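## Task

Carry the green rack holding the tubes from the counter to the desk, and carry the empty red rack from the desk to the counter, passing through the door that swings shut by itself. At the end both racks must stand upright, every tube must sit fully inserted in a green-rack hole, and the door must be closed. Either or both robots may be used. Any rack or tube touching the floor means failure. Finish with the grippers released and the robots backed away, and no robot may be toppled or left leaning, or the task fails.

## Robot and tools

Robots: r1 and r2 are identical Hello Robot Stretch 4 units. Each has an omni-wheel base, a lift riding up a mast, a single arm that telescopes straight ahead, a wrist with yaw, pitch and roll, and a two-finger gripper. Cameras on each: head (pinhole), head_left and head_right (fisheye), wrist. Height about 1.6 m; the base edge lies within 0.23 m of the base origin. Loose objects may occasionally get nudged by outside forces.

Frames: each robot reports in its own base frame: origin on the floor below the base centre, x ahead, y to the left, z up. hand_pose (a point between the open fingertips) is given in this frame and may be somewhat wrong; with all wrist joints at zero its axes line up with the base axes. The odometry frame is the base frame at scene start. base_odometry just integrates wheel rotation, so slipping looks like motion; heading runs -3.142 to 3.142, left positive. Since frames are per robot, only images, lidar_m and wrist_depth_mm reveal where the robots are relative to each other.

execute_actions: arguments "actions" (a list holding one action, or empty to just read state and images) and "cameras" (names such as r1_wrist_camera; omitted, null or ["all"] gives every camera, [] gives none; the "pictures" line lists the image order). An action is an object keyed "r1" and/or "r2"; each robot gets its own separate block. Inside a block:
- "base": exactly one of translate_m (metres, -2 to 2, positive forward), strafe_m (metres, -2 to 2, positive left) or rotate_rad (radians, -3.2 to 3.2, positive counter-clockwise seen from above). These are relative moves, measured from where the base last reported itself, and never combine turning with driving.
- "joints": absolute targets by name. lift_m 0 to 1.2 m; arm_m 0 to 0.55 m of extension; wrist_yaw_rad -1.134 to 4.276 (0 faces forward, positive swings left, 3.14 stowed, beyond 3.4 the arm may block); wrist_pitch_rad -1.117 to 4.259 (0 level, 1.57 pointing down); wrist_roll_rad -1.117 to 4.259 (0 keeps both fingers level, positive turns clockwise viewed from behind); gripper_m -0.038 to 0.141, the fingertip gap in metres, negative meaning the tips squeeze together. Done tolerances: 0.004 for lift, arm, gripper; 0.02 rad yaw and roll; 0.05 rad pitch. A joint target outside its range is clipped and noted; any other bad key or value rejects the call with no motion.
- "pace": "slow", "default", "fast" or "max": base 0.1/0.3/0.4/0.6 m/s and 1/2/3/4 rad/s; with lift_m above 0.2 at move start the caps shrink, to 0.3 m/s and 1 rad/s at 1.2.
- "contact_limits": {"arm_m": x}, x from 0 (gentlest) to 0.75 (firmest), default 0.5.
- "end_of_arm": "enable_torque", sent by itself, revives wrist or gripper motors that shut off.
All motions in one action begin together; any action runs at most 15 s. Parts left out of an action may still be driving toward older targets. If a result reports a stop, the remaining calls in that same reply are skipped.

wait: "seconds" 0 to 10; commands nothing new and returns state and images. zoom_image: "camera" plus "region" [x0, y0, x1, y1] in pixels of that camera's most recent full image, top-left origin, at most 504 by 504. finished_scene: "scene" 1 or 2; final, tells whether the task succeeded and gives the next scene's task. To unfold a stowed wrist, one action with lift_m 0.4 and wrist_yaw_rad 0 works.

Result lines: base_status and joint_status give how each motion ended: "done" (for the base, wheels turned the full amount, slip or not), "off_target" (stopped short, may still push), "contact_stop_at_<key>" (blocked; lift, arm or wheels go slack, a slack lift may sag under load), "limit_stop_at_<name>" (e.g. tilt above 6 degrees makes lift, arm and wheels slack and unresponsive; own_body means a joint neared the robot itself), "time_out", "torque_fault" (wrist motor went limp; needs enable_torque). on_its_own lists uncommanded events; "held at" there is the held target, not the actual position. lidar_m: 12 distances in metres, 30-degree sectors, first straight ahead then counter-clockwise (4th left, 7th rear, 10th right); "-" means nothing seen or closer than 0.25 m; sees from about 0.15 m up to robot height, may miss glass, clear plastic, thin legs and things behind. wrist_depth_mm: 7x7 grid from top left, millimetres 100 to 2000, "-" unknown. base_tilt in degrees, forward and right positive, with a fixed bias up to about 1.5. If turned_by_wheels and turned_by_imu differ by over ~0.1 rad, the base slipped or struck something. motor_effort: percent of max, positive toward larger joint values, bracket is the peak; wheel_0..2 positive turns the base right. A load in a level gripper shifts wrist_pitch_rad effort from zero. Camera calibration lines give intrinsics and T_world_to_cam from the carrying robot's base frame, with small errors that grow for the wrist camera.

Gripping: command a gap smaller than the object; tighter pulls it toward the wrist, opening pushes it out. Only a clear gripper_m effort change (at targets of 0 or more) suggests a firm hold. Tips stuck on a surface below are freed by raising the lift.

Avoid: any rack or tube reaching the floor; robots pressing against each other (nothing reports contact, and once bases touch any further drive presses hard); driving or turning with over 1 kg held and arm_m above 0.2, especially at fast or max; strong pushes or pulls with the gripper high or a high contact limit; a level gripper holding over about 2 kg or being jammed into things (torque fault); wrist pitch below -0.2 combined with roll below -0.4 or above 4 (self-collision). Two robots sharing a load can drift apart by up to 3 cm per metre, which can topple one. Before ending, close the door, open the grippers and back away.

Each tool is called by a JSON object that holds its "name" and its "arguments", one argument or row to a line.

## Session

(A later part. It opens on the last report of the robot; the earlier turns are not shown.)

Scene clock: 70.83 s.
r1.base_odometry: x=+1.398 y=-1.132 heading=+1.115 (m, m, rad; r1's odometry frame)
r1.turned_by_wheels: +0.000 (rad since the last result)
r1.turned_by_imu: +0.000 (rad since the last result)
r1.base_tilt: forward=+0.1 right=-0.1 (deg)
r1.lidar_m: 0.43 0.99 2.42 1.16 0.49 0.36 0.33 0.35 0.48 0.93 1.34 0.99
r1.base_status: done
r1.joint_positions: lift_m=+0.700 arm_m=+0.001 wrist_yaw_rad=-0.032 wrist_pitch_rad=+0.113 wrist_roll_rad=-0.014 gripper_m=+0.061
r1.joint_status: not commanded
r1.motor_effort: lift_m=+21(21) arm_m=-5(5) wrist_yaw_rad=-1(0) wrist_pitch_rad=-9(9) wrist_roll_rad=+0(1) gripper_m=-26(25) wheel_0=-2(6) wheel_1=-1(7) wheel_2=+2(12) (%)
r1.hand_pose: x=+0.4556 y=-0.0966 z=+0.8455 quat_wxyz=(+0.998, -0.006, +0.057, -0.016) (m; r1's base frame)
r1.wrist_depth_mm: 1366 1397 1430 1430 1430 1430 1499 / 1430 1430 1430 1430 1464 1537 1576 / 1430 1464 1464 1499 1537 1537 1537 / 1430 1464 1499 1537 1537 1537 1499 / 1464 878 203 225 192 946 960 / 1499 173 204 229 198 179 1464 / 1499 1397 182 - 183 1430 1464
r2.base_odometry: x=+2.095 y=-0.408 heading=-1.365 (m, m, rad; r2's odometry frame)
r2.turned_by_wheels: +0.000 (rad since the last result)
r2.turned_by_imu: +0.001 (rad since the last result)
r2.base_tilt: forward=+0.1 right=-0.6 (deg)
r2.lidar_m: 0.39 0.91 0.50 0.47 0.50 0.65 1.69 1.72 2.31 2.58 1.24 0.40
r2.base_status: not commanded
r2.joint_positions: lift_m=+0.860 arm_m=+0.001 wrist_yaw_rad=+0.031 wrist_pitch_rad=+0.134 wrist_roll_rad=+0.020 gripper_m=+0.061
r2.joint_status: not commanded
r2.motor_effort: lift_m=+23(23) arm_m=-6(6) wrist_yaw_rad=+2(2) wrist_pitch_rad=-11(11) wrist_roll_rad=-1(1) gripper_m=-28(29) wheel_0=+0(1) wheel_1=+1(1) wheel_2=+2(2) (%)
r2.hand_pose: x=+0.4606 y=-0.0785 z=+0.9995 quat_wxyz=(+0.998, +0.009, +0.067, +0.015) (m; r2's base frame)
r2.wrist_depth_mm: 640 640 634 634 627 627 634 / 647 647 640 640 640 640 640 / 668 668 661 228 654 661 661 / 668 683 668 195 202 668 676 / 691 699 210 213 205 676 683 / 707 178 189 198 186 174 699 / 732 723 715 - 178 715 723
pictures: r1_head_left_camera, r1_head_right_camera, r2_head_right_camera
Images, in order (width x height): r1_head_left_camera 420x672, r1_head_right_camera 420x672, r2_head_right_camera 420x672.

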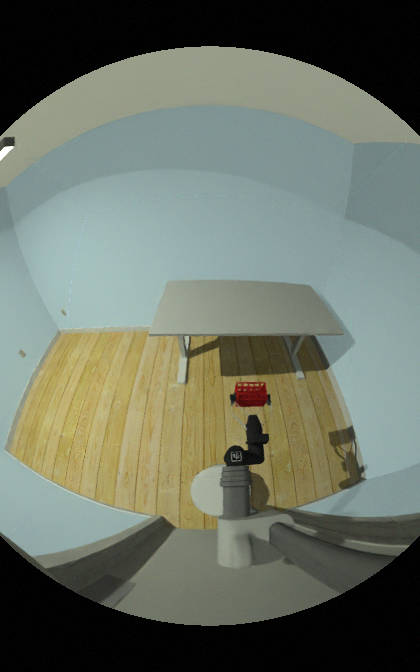

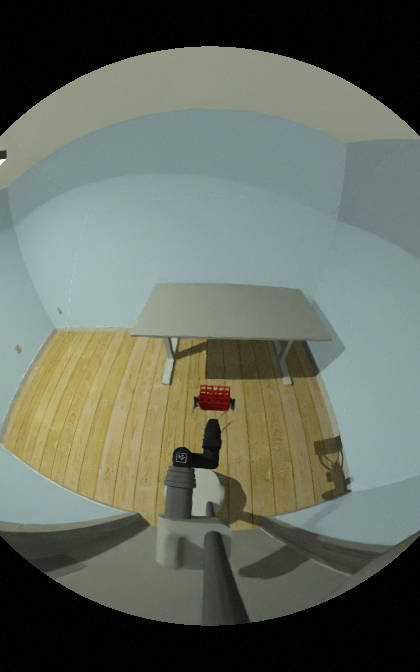

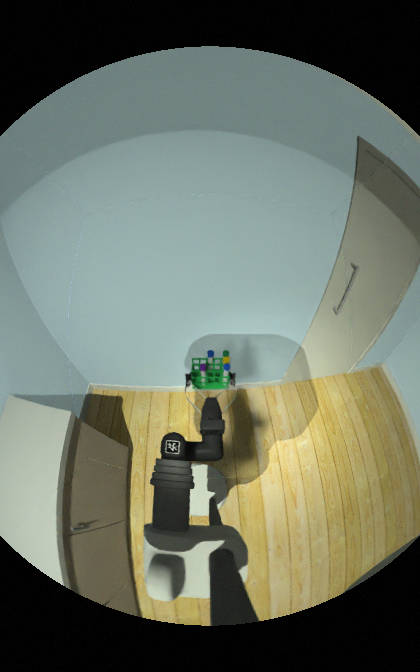

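{"name": "execute_actions", "arguments": {
  "actions": [
    {"r1":{"base":{"translate_m":-0.16},"pace":"slow"},"r2":{"base":{"translate_m":0.24}}}
  ],
  "cameras": []
}}

{"name": "execute_actions", "arguments": {
  "actions": [
    {"r1":{"base":{"translate_m":-0.95}}}
  ],
  "cameras": ["r1_head_right_camera","r2_head_right_camera"]
}}

Scene clock: 85.10 s.
r1.base_odometry: x=+1.327 y=-1.275 heading=+1.114 (m, m, rad; r1's odometry frame)
r1.turned_by_wheels: +0.000 (rad since the last result)
r1.turned_by_imu: +0.000 (rad since the last result)
r1.base_tilt: forward=+0.1 right=+0.0 (deg)
r1.lidar_m: 0.42 1.14 2.56 0.44 0.34 0.25 - 0.25 0.27 0.49 1.35 1.17
r1.base_status: done
r1.joint_positions: lift_m=+0.700 arm_m=+0.001 wrist_yaw_rad=-0.032 wrist_pitch_rad=+0.113 wrist_roll_rad=-0.014 gripper_m=+0.061
r1.joint_status: not commanded
r1.motor_effort: lift_m=+21(21) arm_m=-5(5) wrist_yaw_rad=+0(2) wrist_pitch_rad=-8(9) wrist_roll_rad=+0(1) gripper_m=-26(26) wheel_0=-5(9) wheel_1=-4(9) wheel_2=+4(10) (%)
r1.hand_pose: x=+0.4555 y=-0.0965 z=+0.8455 quat_wxyz=(+0.998, -0.006, +0.057, -0.016) (m; r1's base frame)
r1.wrist_depth_mm: 1537 1576 1537 1576 1618 1661 1499 / 1537 1537 1576 1618 1618 1661 1537 / 1576 1576 1618 1618 1661 1708 1537 / 1576 1618 1576 1661 1661 1708 1464 / 1576 904 203 224 193 1336 1397 / 1661 173 204 229 198 179 1537 / 1499 1464 181 - 183 1430 1464
r2.base_odometry: x=+2.144 y=-0.643 heading=-1.365 (m, m, rad; r2's odometry frame)
r2.turned_by_wheels: +0.000 (rad since the last result)
r2.turned_by_imu: +0.002 (rad since the last result)
r2.base_tilt: forward=+0.1 right=-0.6 (deg)
r2.lidar_m: 0.41 0.65 0.85 0.46 0.50 0.67 1.67 2.00 2.63 2.60 0.96 0.41
r2.base_status: done
r2.joint_positions: lift_m=+0.860 arm_m=+0.001 wrist_yaw_rad=+0.031 wrist_pitch_rad=+0.134 wrist_roll_rad=+0.020 gripper_m=+0.061
r2.joint_status: not commanded
r2.motor_effort: lift_m=+23(23) arm_m=-6(5) wrist_yaw_rad=+2(2) wrist_pitch_rad=-11(11) wrist_roll_rad=-1(2) gripper_m=-28(25) wheel_0=+1(5) wheel_1=+0(4) wheel_2=+1(9) (%)
r2.hand_pose: x=+0.4606 y=-0.0785 z=+0.9995 quat_wxyz=(+0.998, +0.009, +0.067, +0.015) (m; r2's base frame)
r2.wrist_depth_mm: 413 410 410 404 404 402 402 / 418 418 418 413 410 413 410 / 427 424 424 227 418 415 421 / 436 436 433 195 201 433 430 / 449 445 210 187 205 439 439 / 459 178 188 198 185 174 449 / 469 466 459 - 178 459 462
pictures: none
No camera images: the call's "cameras" was empty. Leave "cameras" out to get every camera's image.

Scene clock: 89.73 s.
r1.base_odometry: x=+0.908 y=-2.128 heading=+1.114 (m, m, rad; r1's odometry frame)
r1.turned_by_wheels: +0.000 (rad since the last result)
r1.turned_by_imu: +0.000 (rad since the last result)
r1.base_tilt: forward=+0.2 right=+0.1 (deg)
r1.lidar_m: 0.43 0.80 1.02 1.08 1.86 2.02 1.89 1.96 - 0.25 0.25 0.47
r1.base_status: done
r1.joint_positions: lift_m=+0.700 arm_m=+0.001 wrist_yaw_rad=-0.032 wrist_pitch_rad=+0.113 wrist_roll_rad=-0.014 gripper_m=+0.061
r1.joint_status: not commanded
r1.motor_effort: lift_m=+21(21) arm_m=-5(5) wrist_yaw_rad=-1(0) wrist_pitch_rad=-9(9) wrist_roll_rad=+0(1) gripper_m=-27(26) wheel_0=+0(7) wheel_1=-4(9) wheel_2=+1(21) (%)
r1.hand_pose: x=+0.4555 y=-0.0966 z=+0.8455 quat_wxyz=(+0.998, -0.006, +0.057, -0.016) (m; r1's base frame)
r1.wrist_depth_mm: - - - - - - 504 / - - - - - - 508 / - - - - - - 462 / - - - - - - 455 / - - 204 224 193 - 452 / - 173 204 229 198 180 459 / 1464 1537 182 - 183 1464 424
r2.base_odometry: x=+2.144 y=-0.643 heading=-1.365 (m, m, rad; r2's odometry frame)
r2.turned_by_wheels: +0.000 (rad since the last result)
r2.turned_by_imu: +0.001 (rad since the last result)
r2.base_tilt: forward=+0.1 right=-0.6 (deg)
r2.lidar_m: 0.39 0.64 0.87 0.48 0.50 0.66 1.68 2.01 2.66 1.04 0.98 0.41
r2.base_status: not commanded
r2.joint_positions: lift_m=+0.860 arm_m=+0.001 wrist_yaw_rad=+0.031 wrist_pitch_rad=+0.134 wrist_roll_rad=+0.020 gripper_m=+0.061
r2.joint_status: not commanded
r2.motor_effort: lift_m=+23(23) arm_m=-6(6) wrist_yaw_rad=+2(2) wrist_pitch_rad=-11(11) wrist_roll_rad=-1(1) gripper_m=-27(28) wheel_0=+0(1) wheel_1=+0(0) wheel_2=+1(1) (%)
r2.hand_pose: x=+0.4606 y=-0.0785 z=+0.9995 quat_wxyz=(+0.998, +0.009, +0.067, +0.015) (m; r2's base frame)
r2.wrist_depth_mm: 413 410 407 407 404 404 402 / 418 418 415 415 413 413 413 / 430 424 427 228 421 424 421 / 436 436 433 195 201 427 427 / 449 442 210 232 205 442 436 / 459 179 188 197 185 174 449 / 469 466 459 - 178 459 455
pictures: r1_head_right_camera, r2_head_right_camera
Images, in order (width x height): r1_head_right_camera 420x672, r2_head_right_camera 420x672.

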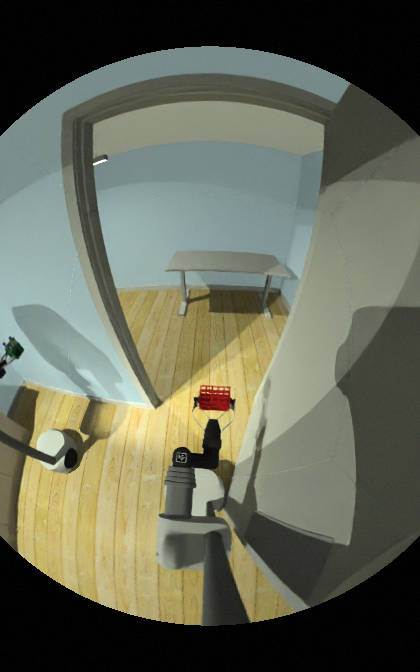

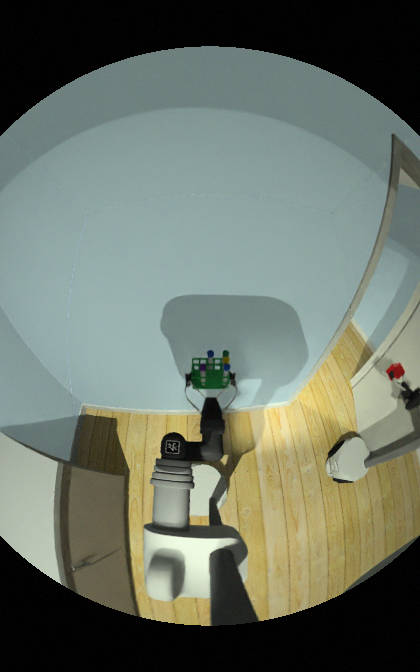

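{"name": "execute_actions", "arguments": {
  "actions": [
    {"r1":{"base":{"rotate_rad":3.08}}}
  ],
  "cameras": []
}}

{"name": "execute_actions", "arguments": {
  "actions": [
    {"r1":{"base":{"strafe_m":0.27},"pace":"slow"},"r2":{"base":{"strafe_m":-0.5}}}
  ],
  "cameras": ["r1_head_left_camera","r2_head_right_camera"]
}}

Scene clock: 94.87 s.
r1.base_odometry: x=+0.908 y=-2.128 heading=-2.089 (m, m, rad; r1's odometry frame)
r1.turned_by_wheels: +3.080 (rad since the last result)
r1.turned_by_imu: +3.140 (rad since the last result)
r1.base_tilt: forward=+0.1 right=+0.0 (deg)
r1.lidar_m: 0.44 1.93 1.40 0.27 0.25 0.40 2.11 0.79 0.93 1.07 1.82 2.01
r1.base_status: done
r1.joint_positions: lift_m=+0.700 arm_m=+0.001 wrist_yaw_rad=-0.032 wrist_pitch_rad=+0.113 wrist_roll_rad=-0.014 gripper_m=+0.061
r1.joint_status: not commanded
r1.motor_effort: lift_m=+20(21) arm_m=-5(5) wrist_yaw_rad=+0(4) wrist_pitch_rad=-9(9) wrist_roll_rad=-1(1) gripper_m=-26(26) wheel_0=-2(10) wheel_1=+0(10) wheel_2=+0(12) (%)
r1.hand_pose: x=+0.4555 y=-0.0965 z=+0.8455 quat_wxyz=(+0.998, -0.006, +0.057, -0.015) (m; r1's base frame)
r1.wrist_depth_mm: 1464 1499 1537 1576 1576 1708 1756 / 1464 1576 1537 1576 1708 1808 1808 / 1537 1576 1618 1661 1661 1756 1808 / 1537 1576 1618 1708 1708 1756 1863 / 1537 1618 204 224 193 1863 1921 / 1576 173 204 229 198 179 1921 / 1499 1537 182 - 183 1537 1537
r2.base_odometry: x=+2.144 y=-0.643 heading=-1.365 (m, m, rad; r2's odometry frame)
r2.turned_by_wheels: +0.000 (rad since the last result)
r2.turned_by_imu: +0.001 (rad since the last result)
r2.base_tilt: forward=+0.1 right=-0.6 (deg)
r2.lidar_m: 0.41 0.64 0.87 0.48 0.52 0.69 1.67 2.01 1.14 1.05 0.97 0.41
r2.base_status: not commanded
r2.joint_positions: lift_m=+0.860 arm_m=+0.001 wrist_yaw_rad=+0.031 wrist_pitch_rad=+0.134 wrist_roll_rad=+0.020 gripper_m=+0.061
r2.joint_status: not commanded
r2.motor_effort: lift_m=+23(23) arm_m=-6(6) wrist_yaw_rad=+2(2) wrist_pitch_rad=-11(11) wrist_roll_rad=-1(2) gripper_m=-31(25) wheel_0=+1(0) wheel_1=+0(0) wheel_2=+1(1) (%)
r2.hand_pose: x=+0.4606 y=-0.0785 z=+0.9995 quat_wxyz=(+0.998, +0.009, +0.067, +0.015) (m; r2's base frame)
r2.wrist_depth_mm: 410 410 407 407 404 402 402 / 418 415 415 415 413 413 413 / 427 430 424 228 421 421 421 / 436 436 433 195 201 433 430 / 445 445 210 232 205 442 439 / 459 179 188 198 185 173 445 / 466 462 462 - 179 462 462
pictures: none
No camera images: the call's "cameras" was empty. Leave "cameras" out to get every camera's image.

Scene clock: 98.70 s.
r1.base_odometry: x=+1.143 y=-2.261 heading=-2.089 (m, m, rad; r1's odometry frame)
r1.turned_by_wheels: +0.000 (rad since the last result)
r1.turned_by_imu: +0.001 (rad since the last result)
r1.base_tilt: forward=+0.0 right=+0.0 (deg)
r1.lidar_m: 0.43 1.66 0.25 - 0.25 0.27 0.62 1.00 0.95 0.84 2.09 1.98
r1.base_status: done
r1.joint_positions: lift_m=+0.700 arm_m=+0.001 wrist_yaw_rad=-0.032 wrist_pitch_rad=+0.113 wrist_roll_rad=-0.014 gripper_m=+0.061
r1.joint_status: not commanded
r1.motor_effort: lift_m=+21(21) arm_m=-5(5) wrist_yaw_rad=-1(1) wrist_pitch_rad=-9(9) wrist_roll_rad=-1(1) gripper_m=-26(25) wheel_0=-2(7) wheel_1=+5(8) wheel_2=+0(1) (%)
r1.hand_pose: x=+0.4555 y=-0.0965 z=+0.8455 quat_wxyz=(+0.998, -0.006, +0.057, -0.015) (m; r1's base frame)
r1.wrist_depth_mm: 1397 1499 1537 1618 1576 1708 1708 / 1464 1537 1537 1618 1661 1756 1708 / 1464 1499 1576 1618 1661 1708 1808 / 1499 1576 1618 1661 1708 1808 1863 / 1576 1576 204 224 192 1808 1863 / 1576 173 204 229 198 179 1921 / 1499 1499 182 - 183 1537 1537
r2.base_odometry: x=+1.654 y=-0.745 heading=-1.365 (m, m, rad; r2's odometry frame)
r2.turned_by_wheels: +0.000 (rad since the last result)
r2.turned_by_imu: +0.002 (rad since the last result)
r2.base_tilt: forward=+0.1 right=-0.6 (deg)
r2.lidar_m: 0.40 0.67 0.93 0.98 1.03 1.35 1.88 1.97 0.92 0.82 1.25 0.41
r2.base_status: done
r2.joint_positions: lift_m=+0.860 arm_m=+0.001 wrist_yaw_rad=+0.031 wrist_pitch_rad=+0.134 wrist_roll_rad=+0.020 gripper_m=+0.061
r2.joint_status: not commanded
r2.motor_effort: lift_m=+23(23) arm_m=-6(6) wrist_yaw_rad=+2(2) wrist_pitch_rad=-11(11) wrist_roll_rad=-2(2) gripper_m=-28(27) wheel_0=+0(8) wheel_1=+2(8) wheel_2=+0(0) (%)
r2.hand_pose: x=+0.4606 y=-0.0785 z=+0.9995 quat_wxyz=(+0.998, +0.009, +0.067, +0.015) (m; r2's base frame)
r2.wrist_depth_mm: 436 436 433 433 427 430 - / 445 442 442 442 439 439 - / 455 452 452 229 445 442 - / 462 466 459 229 200 449 - / 473 473 210 233 204 452 - / 492 179 188 198 186 174 - / 496 492 488 - 178 480 1808
pictures: r1_head_left_camera, r2_head_right_camera
Images, in order (width x height): r1_head_left_camera 420x672, r2_head_right_camera 420x672.

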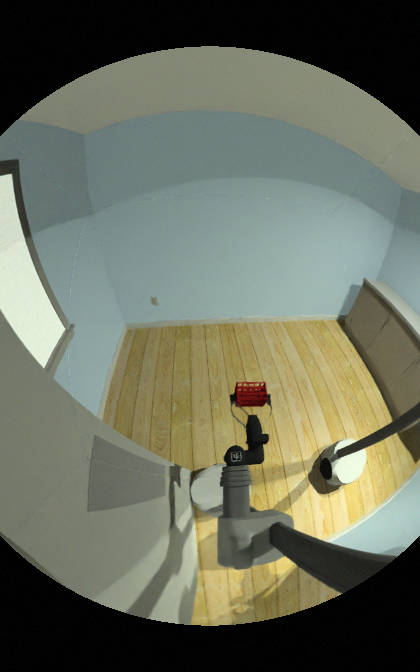

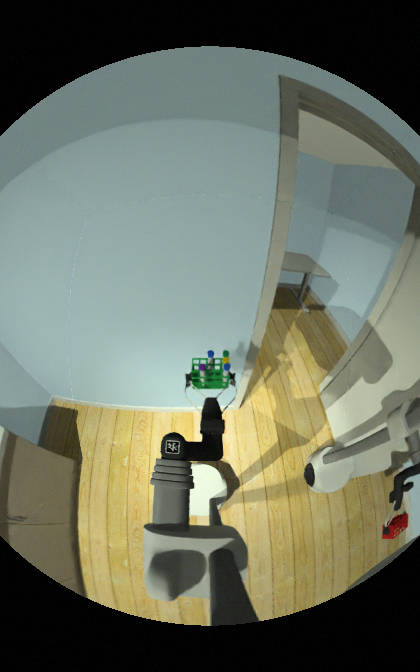

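{"name": "execute_actions", "arguments": {
  "actions": [
    {"r1":{"base":{"rotate_rad":0.12}},"r2":{"base":{"rotate_rad":0.04}}}
  ],
  "cameras": []
}}

{"name": "execute_actions", "arguments": {
  "actions": [
    {"r1":{"base":{"translate_m":0.15},"pace":"slow"},"r2":{"base":{"strafe_m":-0.42}}}
  ],
  "cameras": ["r1_head_left_camera","r2_head_left_camera","r2_head_right_camera","r2_wrist_camera"]
}}

Scene clock: 105.47 s.
r1.base_odometry: x=+1.143 y=-2.261 heading=-1.970 (m, m, rad; r1's odometry frame)
r1.turned_by_wheels: +0.119 (rad since the last result)
r1.turned_by_imu: +0.122 (rad since the last result)
r1.base_tilt: forward=+0.1 right=+0.0 (deg)
r1.lidar_m: 0.44 1.40 0.25 - 0.25 0.30 2.16 0.99 0.95 0.84 2.15 1.92
r1.base_status: done
r1.joint_positions: lift_m=+0.700 arm_m=+0.001 wrist_yaw_rad=-0.032 wrist_pitch_rad=+0.113 wrist_roll_rad=-0.014 gripper_m=+0.061
r1.joint_status: not commanded
r1.motor_effort: lift_m=+21(21) arm_m=-4(5) wrist_yaw_rad=-1(2) wrist_pitch_rad=-9(9) wrist_roll_rad=+0(1) gripper_m=-27(26) wheel_0=-4(7) wheel_1=-2(6) wheel_2=-3(7) (%)
r1.hand_pose: x=+0.4555 y=-0.0965 z=+0.8455 quat_wxyz=(+0.998, -0.006, +0.057, -0.016) (m; r1's base frame)
r1.wrist_depth_mm: 1499 1576 1537 1537 1499 1537 1537 / 1499 1576 1537 1576 1618 1537 1576 / 1576 1618 1576 1576 1618 1576 1618 / 1576 1576 1618 1661 1576 1661 1661 / 1576 1618 204 225 193 1661 1661 / 1537 173 203 229 197 179 1708 / 1397 1499 181 - 183 1499 1537
r2.base_odometry: x=+1.654 y=-0.745 heading=-1.325 (m, m, rad; r2's odometry frame)
r2.turned_by_wheels: +0.040 (rad since the last result)
r2.turned_by_imu: +0.041 (rad since the last result)
r2.base_tilt: forward=+0.1 right=-0.6 (deg)
r2.lidar_m: 0.40 0.68 0.95 0.96 1.02 1.40 1.89 1.98 0.96 0.82 1.28 0.42
r2.base_status: done
r2.joint_positions: lift_m=+0.860 arm_m=+0.001 wrist_yaw_rad=+0.031 wrist_pitch_rad=+0.134 wrist_roll_rad=+0.020 gripper_m=+0.061
r2.joint_status: not commanded
r2.motor_effort: lift_m=+23(23) arm_m=-6(6) wrist_yaw_rad=+2(2) wrist_pitch_rad=-11(11) wrist_roll_rad=-1(1) gripper_m=-28(29) wheel_0=+0(1) wheel_1=-1(3) wheel_2=+1(7) (%)
r2.hand_pose: x=+0.4606 y=-0.0785 z=+0.9995 quat_wxyz=(+0.998, +0.009, +0.067, +0.015) (m; r2's base frame)
r2.wrist_depth_mm: 445 442 433 430 421 421 407 / 455 452 442 439 433 430 413 / 466 459 452 227 439 433 424 / 473 469 462 195 202 445 1160 / 484 480 209 234 184 452 - / 496 178 189 198 184 173 - / 508 496 492 - 179 473 1756
pictures: none
No camera images: the call's "cameras" was empty. Leave "cameras" out to get every camera's image.

Scene clock: 108.27 s.
r1.base_odometry: x=+1.084 y=-2.399 heading=-1.970 (m, m, rad; r1's odometry frame)
r1.turned_by_wheels: +0.000 (rad since the last result)
r1.turned_by_imu: +0.001 (rad since the last result)
r1.base_tilt: forward=+0.2 right=+0.0 (deg)
r1.lidar_m: 0.42 1.46 1.05 1.02 0.25 0.30 0.90 0.71 0.47 0.47 2.17 1.78
r1.base_status: done
r1.joint_positions: lift_m=+0.700 arm_m=+0.001 wrist_yaw_rad=-0.032 wrist_pitch_rad=+0.113 wrist_roll_rad=-0.014 gripper_m=+0.061
r1.joint_status: not commanded
r1.motor_effort: lift_m=+21(21) arm_m=-5(5) wrist_yaw_rad=+0(2) wrist_pitch_rad=-9(9) wrist_roll_rad=+0(1) gripper_m=-25(26) wheel_0=+3(6) wheel_1=+5(8) wheel_2=-3(12) (%)
r1.hand_pose: x=+0.4555 y=-0.0965 z=+0.8455 quat_wxyz=(+0.998, -0.006, +0.057, -0.016) (m; r1's base frame)
r1.wrist_depth_mm: 1430 1397 1430 1397 1430 1397 1366 / 1397 1397 1430 1430 1464 1397 1430 / 1430 1430 1464 1397 1464 1464 1464 / 1430 1464 1464 1499 1499 1499 1537 / 1537 1499 204 224 193 1499 1499 / 1537 173 203 228 198 179 1576 / 1430 1537 182 - 183 1576 1576
r2.base_odometry: x=+1.247 y=-0.847 heading=-1.325 (m, m, rad; r2's odometry frame)
r2.turned_by_wheels: +0.000 (rad since the last result)
r2.turned_by_imu: +0.001 (rad since the last result)
r2.base_tilt: forward=+0.1 right=-0.5 (deg)
r2.lidar_m: 0.40 0.69 0.95 1.40 1.44 1.98 1.90 0.71 0.45 0.43 0.83 0.42
r2.base_status: done
r2.joint_positions: lift_m=+0.860 arm_m=+0.001 wrist_yaw_rad=+0.031 wrist_pitch_rad=+0.134 wrist_roll_rad=+0.020 gripper_m=+0.061
r2.joint_status: not commanded
r2.motor_effort: lift_m=+23(23) arm_m=-6(6) wrist_yaw_rad=+2(2) wrist_pitch_rad=-11(11) wrist_roll_rad=-1(2) gripper_m=-32(28) wheel_0=-2(8) wheel_1=+0(8) wheel_2=+1(3) (%)
r2.hand_pose: x=+0.4606 y=-0.0785 z=+0.9995 quat_wxyz=(+0.998, +0.009, +0.067, +0.015) (m; r2's base frame)
r2.wrist_depth_mm: 455 449 430 - - - - / 459 459 439 - - - - / 469 462 449 - - - - / 484 477 459 229 200 - - / 492 488 211 233 203 - - / 504 179 189 198 183 173 - / 512 500 484 - 178 1756 1808
pictures: r1_head_left_camera, r2_head_left_camera, r2_head_right_camera, r2_wrist_camera
camera_calibration (this result's frames):
r2_wrist_camera: T_world_to_cam=[[0.068398, -0.997599, -0.0108862, -0.0881246], [-0.148773, 0.00059067, -0.988871, 1.10895], [0.986503, 0.0692564, -0.148376, -0.0715481], [0, 0, 0, 1]] pos_world=[0.241592, -0.0836129, 1.08503]
Images, in order (width x height): r1_head_left_camera 420x672, r2_head_left_camera 420x672, r2_head_right_camera 420x672, r2_wrist_camera 616x392.

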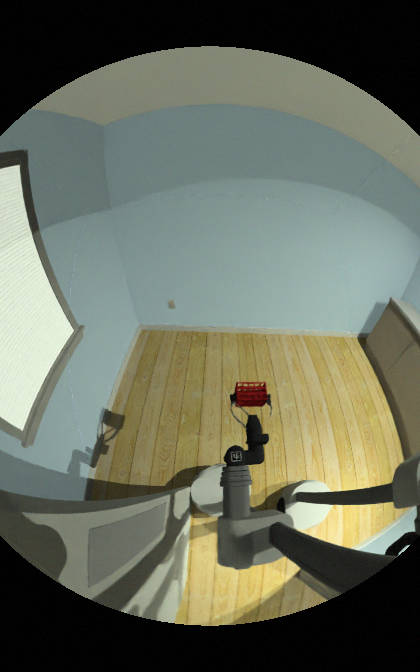

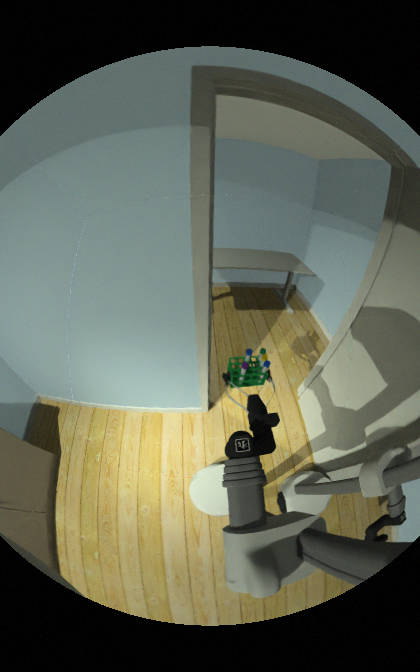

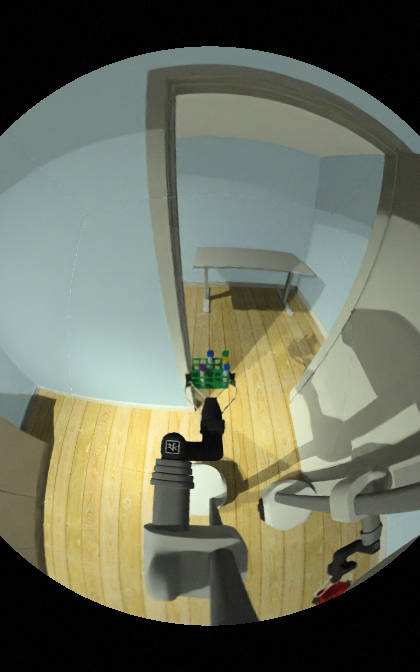

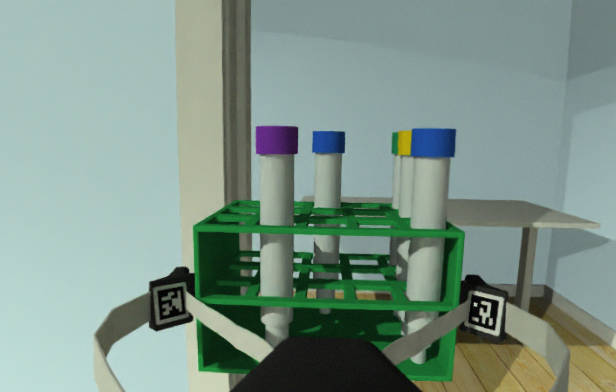

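{"name": "execute_actions", "arguments": {
  "actions": [
    {"r2":{"base":{"strafe_m":-0.09},"pace":"slow"}}
  ],
  "cameras": []
}}

{"name": "execute_actions", "arguments": {
  "actions": [
    {"r2":{"base":{"translate_m":0.34}}}
  ],
  "cameras": ["r2_head_left_camera","r2_head_right_camera"]
}}

Scene clock: 113.60 s.
r1.base_odometry: x=+1.084 y=-2.399 heading=-1.970 (m, m, rad; r1's odometry frame)
r1.turned_by_wheels: +0.000 (rad since the last result)
r1.turned_by_imu: +0.001 (rad since the last result)
r1.base_tilt: forward=+0.1 right=+0.0 (deg)
r1.lidar_m: 0.43 1.47 1.06 1.02 0.25 0.28 0.92 0.59 0.37 0.38 2.17 1.78
r1.base_status: not commanded
r1.joint_positions: lift_m=+0.700 arm_m=+0.001 wrist_yaw_rad=-0.032 wrist_pitch_rad=+0.113 wrist_roll_rad=-0.014 gripper_m=+0.061
r1.joint_status: not commanded
r1.motor_effort: lift_m=+21(21) arm_m=-5(4) wrist_yaw_rad=+0(1) wrist_pitch_rad=-9(9) wrist_roll_rad=-1(1) gripper_m=-25(26) wheel_0=+3(3) wheel_1=+5(5) wheel_2=-3(3) (%)
r1.hand_pose: x=+0.4555 y=-0.0965 z=+0.8455 quat_wxyz=(+0.998, -0.006, +0.057, -0.016) (m; r1's base frame)
r1.wrist_depth_mm: 1430 1397 1430 1397 1430 1397 1430 / 1430 1397 1430 1464 1397 1430 1397 / 1464 1430 1464 1464 1464 1499 1464 / 1464 1499 1464 1464 1499 1464 1499 / 1499 1499 203 225 193 1537 1499 / 1499 172 204 229 198 179 1576 / 1397 1537 182 - 183 1537 1499
r2.base_odometry: x=+1.159 y=-0.869 heading=-1.325 (m, m, rad; r2's odometry frame)
r2.turned_by_wheels: +0.000 (rad since the last result)
r2.turned_by_imu: +0.001 (rad since the last result)
r2.base_tilt: forward=+0.0 right=-0.6 (deg)
r2.lidar_m: 0.39 0.68 0.95 1.47 1.54 1.99 1.88 0.61 0.37 0.36 0.75 0.42
r2.base_status: done
r2.joint_positions: lift_m=+0.860 arm_m=+0.001 wrist_yaw_rad=+0.031 wrist_pitch_rad=+0.134 wrist_roll_rad=+0.020 gripper_m=+0.061
r2.joint_status: not commanded
r2.motor_effort: lift_m=+23(23) arm_m=-6(6) wrist_yaw_rad=+2(2) wrist_pitch_rad=-11(11) wrist_roll_rad=-1(2) gripper_m=-26(26) wheel_0=-1(5) wheel_1=-2(5) wheel_2=+1(1) (%)
r2.hand_pose: x=+0.4606 y=-0.0785 z=+0.9995 quat_wxyz=(+0.998, +0.009, +0.067, +0.015) (m; r2's base frame)
r2.wrist_depth_mm: 452 439 - - - - - / 462 452 - - - - - / 469 466 - 229 - - - / 480 466 - 229 202 - - / 492 469 210 233 184 - - / 504 179 188 198 184 173 - / 517 496 544 - 178 1808 1808
pictures: none
No camera images: the call's "cameras" was empty. Leave "cameras" out to get every camera's image.

Scene clock: 116.20 s.
r1.base_odometry: x=+1.084 y=-2.399 heading=-1.970 (m, m, rad; r1's odometry frame)
r1.turned_by_wheels: +0.000 (rad since the last result)
r1.turned_by_imu: +0.000 (rad since the last result)
r1.base_tilt: forward=+0.1 right=+0.0 (deg)
r1.lidar_m: 0.43 1.45 1.05 1.02 0.25 0.29 0.92 0.55 0.55 2.07 2.17 1.76
r1.base_status: not commanded
r1.joint_positions: lift_m=+0.700 arm_m=+0.001 wrist_yaw_rad=-0.032 wrist_pitch_rad=+0.113 wrist_roll_rad=-0.014 gripper_m=+0.061
r1.joint_status: not commanded
r1.motor_effort: lift_m=+21(21) arm_m=-5(4) wrist_yaw_rad=+0(1) wrist_pitch_rad=-8(9) wrist_roll_rad=-1(0) gripper_m=-27(27) wheel_0=+3(3) wheel_1=+5(5) wheel_2=-3(3) (%)
r1.hand_pose: x=+0.4555 y=-0.0965 z=+0.8455 quat_wxyz=(+0.998, -0.006, +0.057, -0.016) (m; r1's base frame)
r1.wrist_depth_mm: 1397 1430 1397 1397 1397 1397 1397 / 1397 1430 1430 1430 1464 1430 1397 / 1464 1464 1464 1464 1430 1499 1464 / 1464 1464 1499 1499 1499 1464 1499 / 1464 1499 203 225 193 1499 1499 / 1499 173 204 229 198 179 1576 / 1397 1537 182 - 183 1576 1537
r2.base_odometry: x=+1.242 y=-1.199 heading=-1.325 (m, m, rad; r2's odometry frame)
r2.turned_by_wheels: +0.000 (rad since the last result)
r2.turned_by_imu: +0.001 (rad since the last result)
r2.base_tilt: forward=+0.1 right=-0.6 (deg)
r2.lidar_m: 0.41 0.33 0.47 1.30 1.56 2.15 2.23 0.54 0.52 0.69 0.75 0.39
r2.base_status: done
r2.joint_positions: lift_m=+0.860 arm_m=+0.001 wrist_yaw_rad=+0.031 wrist_pitch_rad=+0.134 wrist_roll_rad=+0.020 gripper_m=+0.061
r2.joint_status: not commanded
r2.motor_effort: lift_m=+23(23) arm_m=-6(6) wrist_yaw_rad=+2(2) wrist_pitch_rad=-10(12) wrist_roll_rad=-1(1) gripper_m=-27(27) wheel_0=-1(4) wheel_1=+0(5) wheel_2=+2(6) (%)
r2.hand_pose: x=+0.4606 y=-0.0785 z=+0.9995 quat_wxyz=(+0.998, +0.009, +0.067, +0.015) (m; r2's base frame)
r2.wrist_depth_mm: - - - - - - - / - - - - - - - / - - - - - - - / - - - 229 201 - - / - - 210 233 183 1661 1921 / - 179 189 198 183 173 - / 1661 1756 1618 - 178 1756 1756
pictures: r2_head_left_camera, r2_head_right_camera
Images, in order (width x height): r2_head_left_camera 420x672, r2_head_right_camera 420x672.

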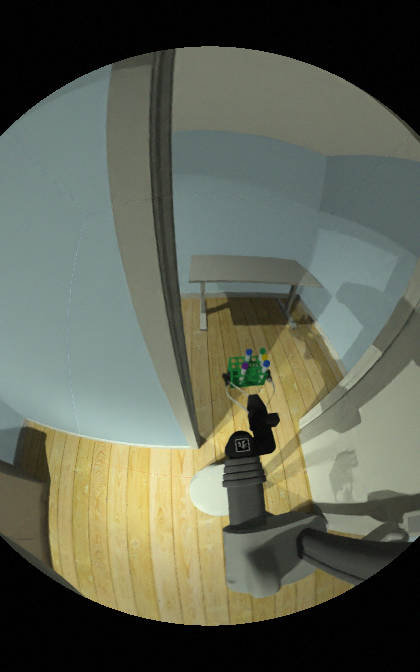

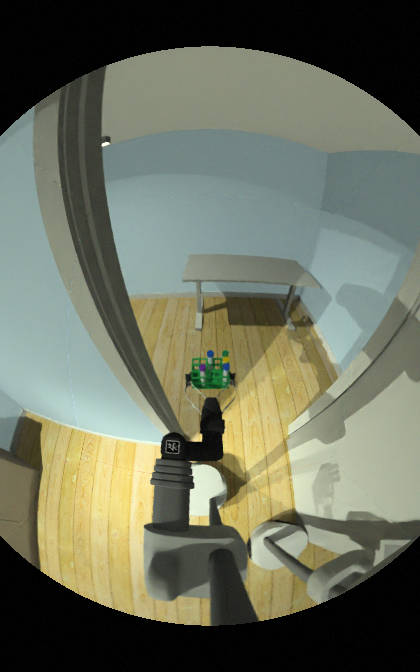

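{"name": "execute_actions", "arguments": {
  "actions": [
    {"r2":{"base":{"strafe_m":-0.27}}}
  ],
  "cameras": []
}}

{"name": "execute_actions", "arguments": {
  "actions": [
    {"r2":{"base":{"translate_m":0.7}},"r1":{"joints":{"lift_m":0.9}}}
  ],
  "cameras": ["r2_head_camera"]
}}

Scene clock: 123.63 s.
r1.base_odometry: x=+1.084 y=-2.399 heading=-1.970 (m, m, rad; r1's odometry frame)
r1.turned_by_wheels: +0.000 (rad since the last result)
r1.turned_by_imu: +0.001 (rad since the last result)
r1.base_tilt: forward=+0.1 right=-0.1 (deg)
r1.lidar_m: 0.43 1.47 1.05 1.03 0.25 0.30 0.44 0.37 1.33 2.05 2.18 1.76
r1.base_status: not commanded
r1.joint_positions: lift_m=+0.700 arm_m=+0.001 wrist_yaw_rad=-0.032 wrist_pitch_rad=+0.113 wrist_roll_rad=-0.014 gripper_m=+0.061
r1.joint_status: not commanded
r1.motor_effort: lift_m=+21(21) arm_m=-5(5) wrist_yaw_rad=-2(1) wrist_pitch_rad=-9(9) wrist_roll_rad=+0(1) gripper_m=-26(25) wheel_0=+2(3) wheel_1=+5(5) wheel_2=-3(3) (%)
r1.hand_pose: x=+0.4555 y=-0.0965 z=+0.8455 quat_wxyz=(+0.998, -0.006, +0.057, -0.016) (m; r1's base frame)
r1.wrist_depth_mm: 1397 1366 1397 1397 1430 1397 1397 / 1464 1430 1430 1464 1464 1430 1430 / 1464 1464 1464 1464 1464 1464 1499 / 1499 1464 1464 1499 1464 1464 1499 / 1499 1464 204 224 193 1537 1499 / 1537 173 204 229 198 179 1537 / 1430 1537 182 - 183 1537 1537
r2.base_odometry: x=+0.980 y=-1.265 heading=-1.325 (m, m, rad; r2's odometry frame)
r2.turned_by_wheels: +0.000 (rad since the last result)
r2.turned_by_imu: +0.002 (rad since the last result)
r2.base_tilt: forward=+0.1 right=-0.5 (deg)
r2.lidar_m: 0.42 0.53 0.51 1.33 1.83 2.34 0.42 0.36 0.47 0.43 0.47 0.42
r2.base_status: done
r2.joint_positions: lift_m=+0.860 arm_m=+0.001 wrist_yaw_rad=+0.031 wrist_pitch_rad=+0.134 wrist_roll_rad=+0.020 gripper_m=+0.061
r2.joint_status: not commanded
r2.motor_effort: lift_m=+23(23) arm_m=-6(6) wrist_yaw_rad=+3(3) wrist_pitch_rad=-11(11) wrist_roll_rad=-1(1) gripper_m=-29(29) wheel_0=-2(7) wheel_1=+1(8) wheel_2=+1(3) (%)
r2.hand_pose: x=+0.4606 y=-0.0785 z=+0.9995 quat_wxyz=(+0.998, +0.009, +0.067, +0.015) (m; r2's base frame)
r2.wrist_depth_mm: - - - - - - 1921 / - - - - - - 1983 / - - - - - - 1921 / - - - 229 202 - 1863 / - - 210 234 204 1618 1863 / - 179 189 198 186 173 1808 / 1808 1756 1661 - 178 1756 1708
pictures: none
No camera images: the call's "cameras" was empty. Leave "cameras" out to get every camera's image.

Scene clock: 127.47 s.
r1.base_odometry: x=+1.084 y=-2.399 heading=-1.970 (m, m, rad; r1's odometry frame)
r1.turned_by_wheels: +0.000 (rad since the last result)
r1.turned_by_imu: +0.000 (rad since the last result)
r1.base_tilt: forward=+0.1 right=+0.0 (deg)
r1.lidar_m: 0.43 1.47 1.06 1.01 0.25 0.31 0.91 1.09 1.31 2.05 2.16 1.77
r1.base_status: not commanded
r1.joint_positions: lift_m=+0.900 arm_m=+0.001 wrist_yaw_rad=-0.032 wrist_pitch_rad=+0.113 wrist_roll_rad=-0.014 gripper_m=+0.061
r1.joint_status: all done
r1.motor_effort: lift_m=+22(28) arm_m=-5(4) wrist_yaw_rad=-1(1) wrist_pitch_rad=-9(8) wrist_roll_rad=-1(0) gripper_m=-26(26) wheel_0=+3(3) wheel_1=+5(5) wheel_2=-3(3) (%)
r1.hand_pose: x=+0.4555 y=-0.0965 z=+1.0455 quat_wxyz=(+0.998, -0.006, +0.057, -0.016) (m; r1's base frame)
r1.wrist_depth_mm: 1366 1397 1397 1397 1397 1397 1397 / 1430 1464 1397 1430 1430 1430 1430 / 1430 1430 1464 1464 1430 1499 1430 / 1464 1499 1499 1464 1499 1499 1464 / 1499 1499 204 224 193 1499 1537 / 1537 173 204 229 198 180 1499 / 1464 1576 182 - 183 1576 1576
r2.base_odometry: x=+1.151 y=-1.944 heading=-1.325 (m, m, rad; r2's odometry frame)
r2.turned_by_wheels: +0.000 (rad since the last result)
r2.turned_by_imu: +0.001 (rad since the last result)
r2.base_tilt: forward=+0.0 right=-0.6 (deg)
r2.lidar_m: 0.36 1.00 2.49 0.82 0.42 2.84 1.02 0.69 0.54 0.80 1.35 0.41
r2.base_status: done
r2.joint_positions: lift_m=+0.860 arm_m=+0.001 wrist_yaw_rad=+0.031 wrist_pitch_rad=+0.134 wrist_roll_rad=+0.020 gripper_m=+0.061
r2.joint_status: not commanded
r2.motor_effort: lift_m=+23(23) arm_m=-6(5) wrist_yaw_rad=+2(2) wrist_pitch_rad=-11(11) wrist_roll_rad=-1(1) gripper_m=-31(30) wheel_0=-2(4) wheel_1=-1(4) wheel_2=+0(10) (%)
r2.hand_pose: x=+0.4606 y=-0.0785 z=+0.9995 quat_wxyz=(+0.998, +0.009, +0.067, +0.015) (m; r2's base frame)
r2.wrist_depth_mm: 1537 1576 1464 1464 1499 1464 1430 / 1537 1537 1576 1499 1499 1499 1464 / 1618 1576 1537 1537 1537 1499 1499 / 1618 1661 1618 229 201 1537 1499 / 1618 1661 210 233 185 1138 1308 / 1756 179 189 198 184 173 891 / 1708 1708 1229 - 179 1618 1160
pictures: r2_head_camera
Images, in order (width x height): r2_head_camera 420x560.

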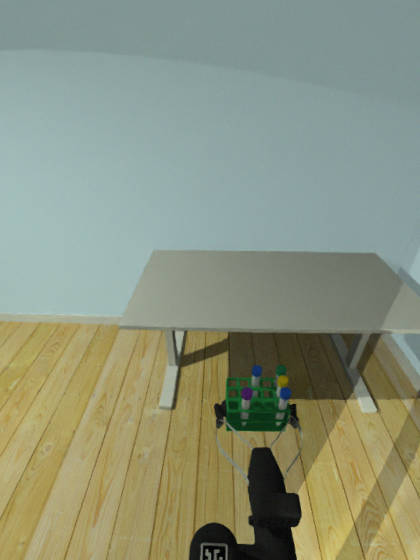

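{"name": "execute_actions", "arguments": {
  "actions": []
}}

Scene clock: 135.03 s.
r1.base_odometry: x=+1.084 y=-2.399 heading=-1.970 (m, m, rad; r1's odometry frame)
r1.turned_by_wheels: +0.000 (rad since the last result)
r1.turned_by_imu: +0.001 (rad since the last result)
r1.base_tilt: forward=+0.2 right=+0.1 (deg)
r1.lidar_m: 0.42 1.47 1.05 1.02 0.25 0.30 0.91 1.10 1.32 2.06 2.18 1.77
r1.base_status: not commanded
r1.joint_positions: lift_m=+0.900 arm_m=+0.001 wrist_yaw_rad=-0.032 wrist_pitch_rad=+0.113 wrist_roll_rad=-0.014 gripper_m=+0.061
r1.joint_status: all done
r1.motor_effort: lift_m=+22(28) arm_m=-4(4) wrist_yaw_rad=+0(1) wrist_pitch_rad=-9(8) wrist_roll_rad=-1(0) gripper_m=-26(26) wheel_0=+3(3) wheel_1=+5(5) wheel_2=-3(3) (%)
r1.hand_pose: x=+0.4555 y=-0.0965 z=+1.0455 quat_wxyz=(+0.998, -0.006, +0.057, -0.016) (m; r1's base frame)
r1.wrist_depth_mm: 1366 1397 1430 1366 1397 1397 1430 / 1430 1430 1464 1430 1464 1397 1397 / 1430 1464 1430 1464 1464 1430 1464 / 1464 1464 1464 1499 1464 1499 1464 / 1464 1499 204 224 193 1537 1537 / 1499 173 204 229 198 180 1537 / 1464 1576 181 - 183 1576 1576
r2.base_odometry: x=+1.151 y=-1.944 heading=-1.325 (m, m, rad; r2's odometry frame)
r2.turned_by_wheels: +0.000 (rad since the last result)
r2.turned_by_imu: +0.002 (rad since the last result)
r2.base_tilt: forward=+0.1 right=-0.6 (deg)
r2.lidar_m: 0.42 1.02 2.48 0.85 0.41 2.84 1.01 0.67 0.51 0.80 1.36 0.42
r2.base_status: done
r2.joint_positions: lift_m=+0.860 arm_m=+0.001 wrist_yaw_rad=+0.031 wrist_pitch_rad=+0.134 wrist_roll_rad=+0.020 gripper_m=+0.061
r2.joint_status: not commanded
r2.motor_effort: lift_m=+23(23) arm_m=-5(5) wrist_yaw_rad=+2(2) wrist_pitch_rad=-10(11) wrist_roll_rad=-2(1) gripper_m=-26(30) wheel_0=-2(4) wheel_1=-1(4) wheel_2=+0(10) (%)
r2.hand_pose: x=+0.4606 y=-0.0785 z=+0.9995 quat_wxyz=(+0.998, +0.009, +0.067, +0.015) (m; r2's base frame)
r2.wrist_depth_mm: 1537 1537 1499 1499 1464 1499 1430 / 1576 1499 1499 1537 1499 1499 1464 / 1661 1618 1576 1499 1499 1499 1464 / 1661 1618 1618 229 200 1537 1499 / 1708 1618 211 233 202 1118 1255 / 1756 179 188 198 185 173 878 / 1756 1708 1229 - 179 1618 1160
pictures: r1_head_camera, r1_head_left_camera, r1_head_right_camera, r1_wrist_camera, r2_head_camera, r2_head_left_camera, r2_head_right_camera, r2_wrist_camera
camera_calibration (this result's frames):
r1_wrist_camera: T_world_to_cam=[[-0.0368143, -0.998548, 0.0393245, -0.131476], [-0.103736, -0.03532, -0.993978, 1.13889], [0.993923, -0.040672, -0.102285, -0.124206], [0, 0, 0, 1]] pos_world=[0.236755, -0.0961111, 1.1245]
r2_wrist_camera: T_world_to_cam=[[0.068365, -0.997601, -0.010886, -0.088119], [-0.148773, 0.000595413, -0.988871, 1.10895], [0.986505, 0.0692237, -0.148376, -0.0715462], [0, 0, 0, 1]] pos_world=[0.241587, -0.0836152, 1.08503]
Images, in order (width x height): r1_head_camera 420x560, r1_head_left_camera 420x672, r1_head_right_camera 420x672, r1_wrist_camera 616x392, r2_head_camera 420x560, r2_head_left_camera 420x672, r2_head_right_camera 420x672, r2_wrist_camera 616x392.

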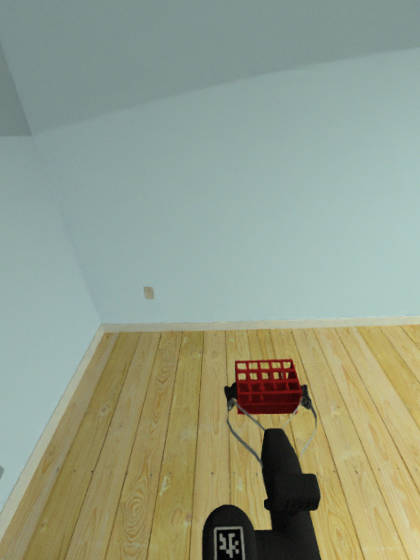

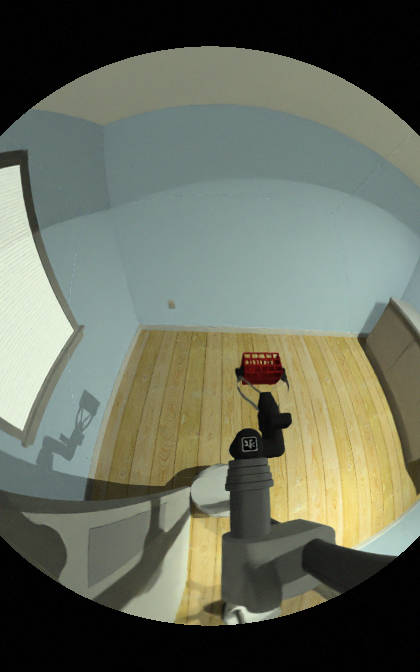

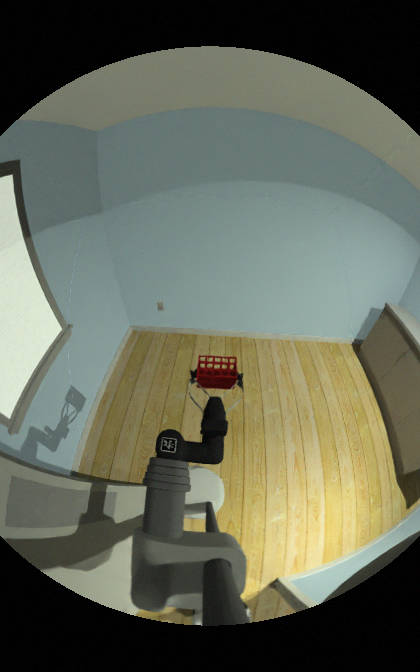

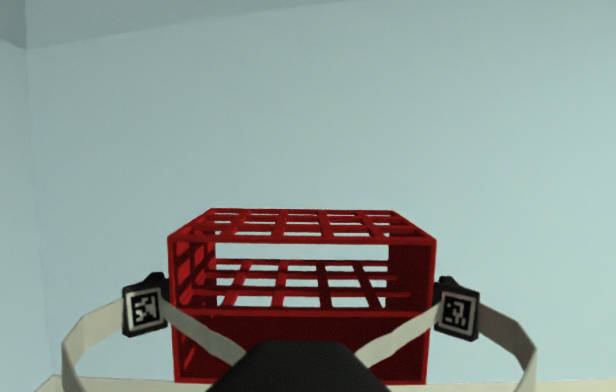

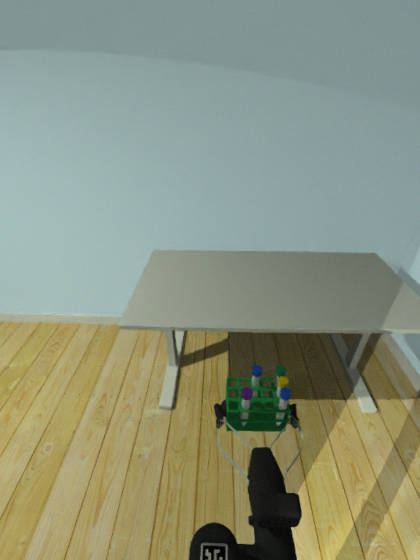

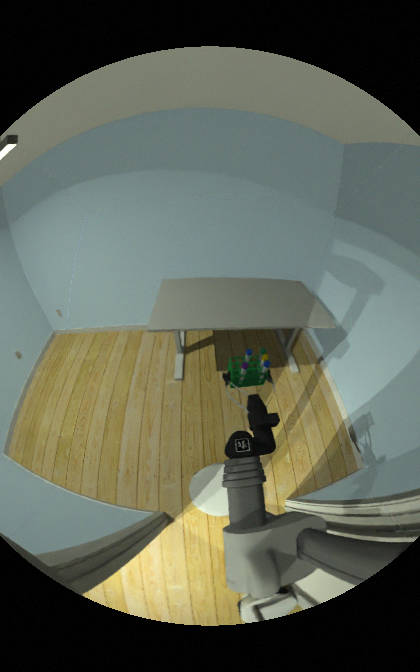

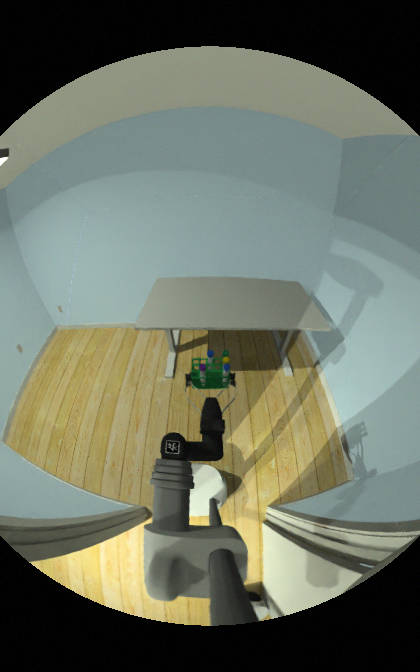

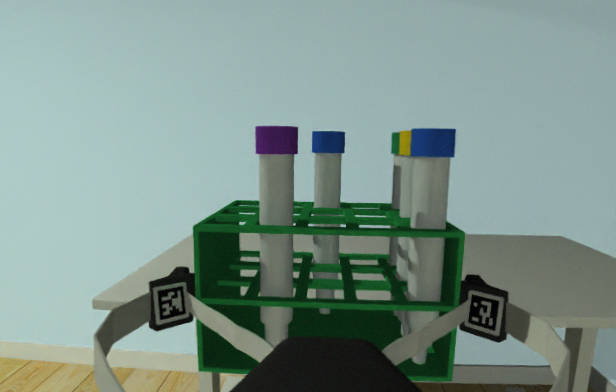

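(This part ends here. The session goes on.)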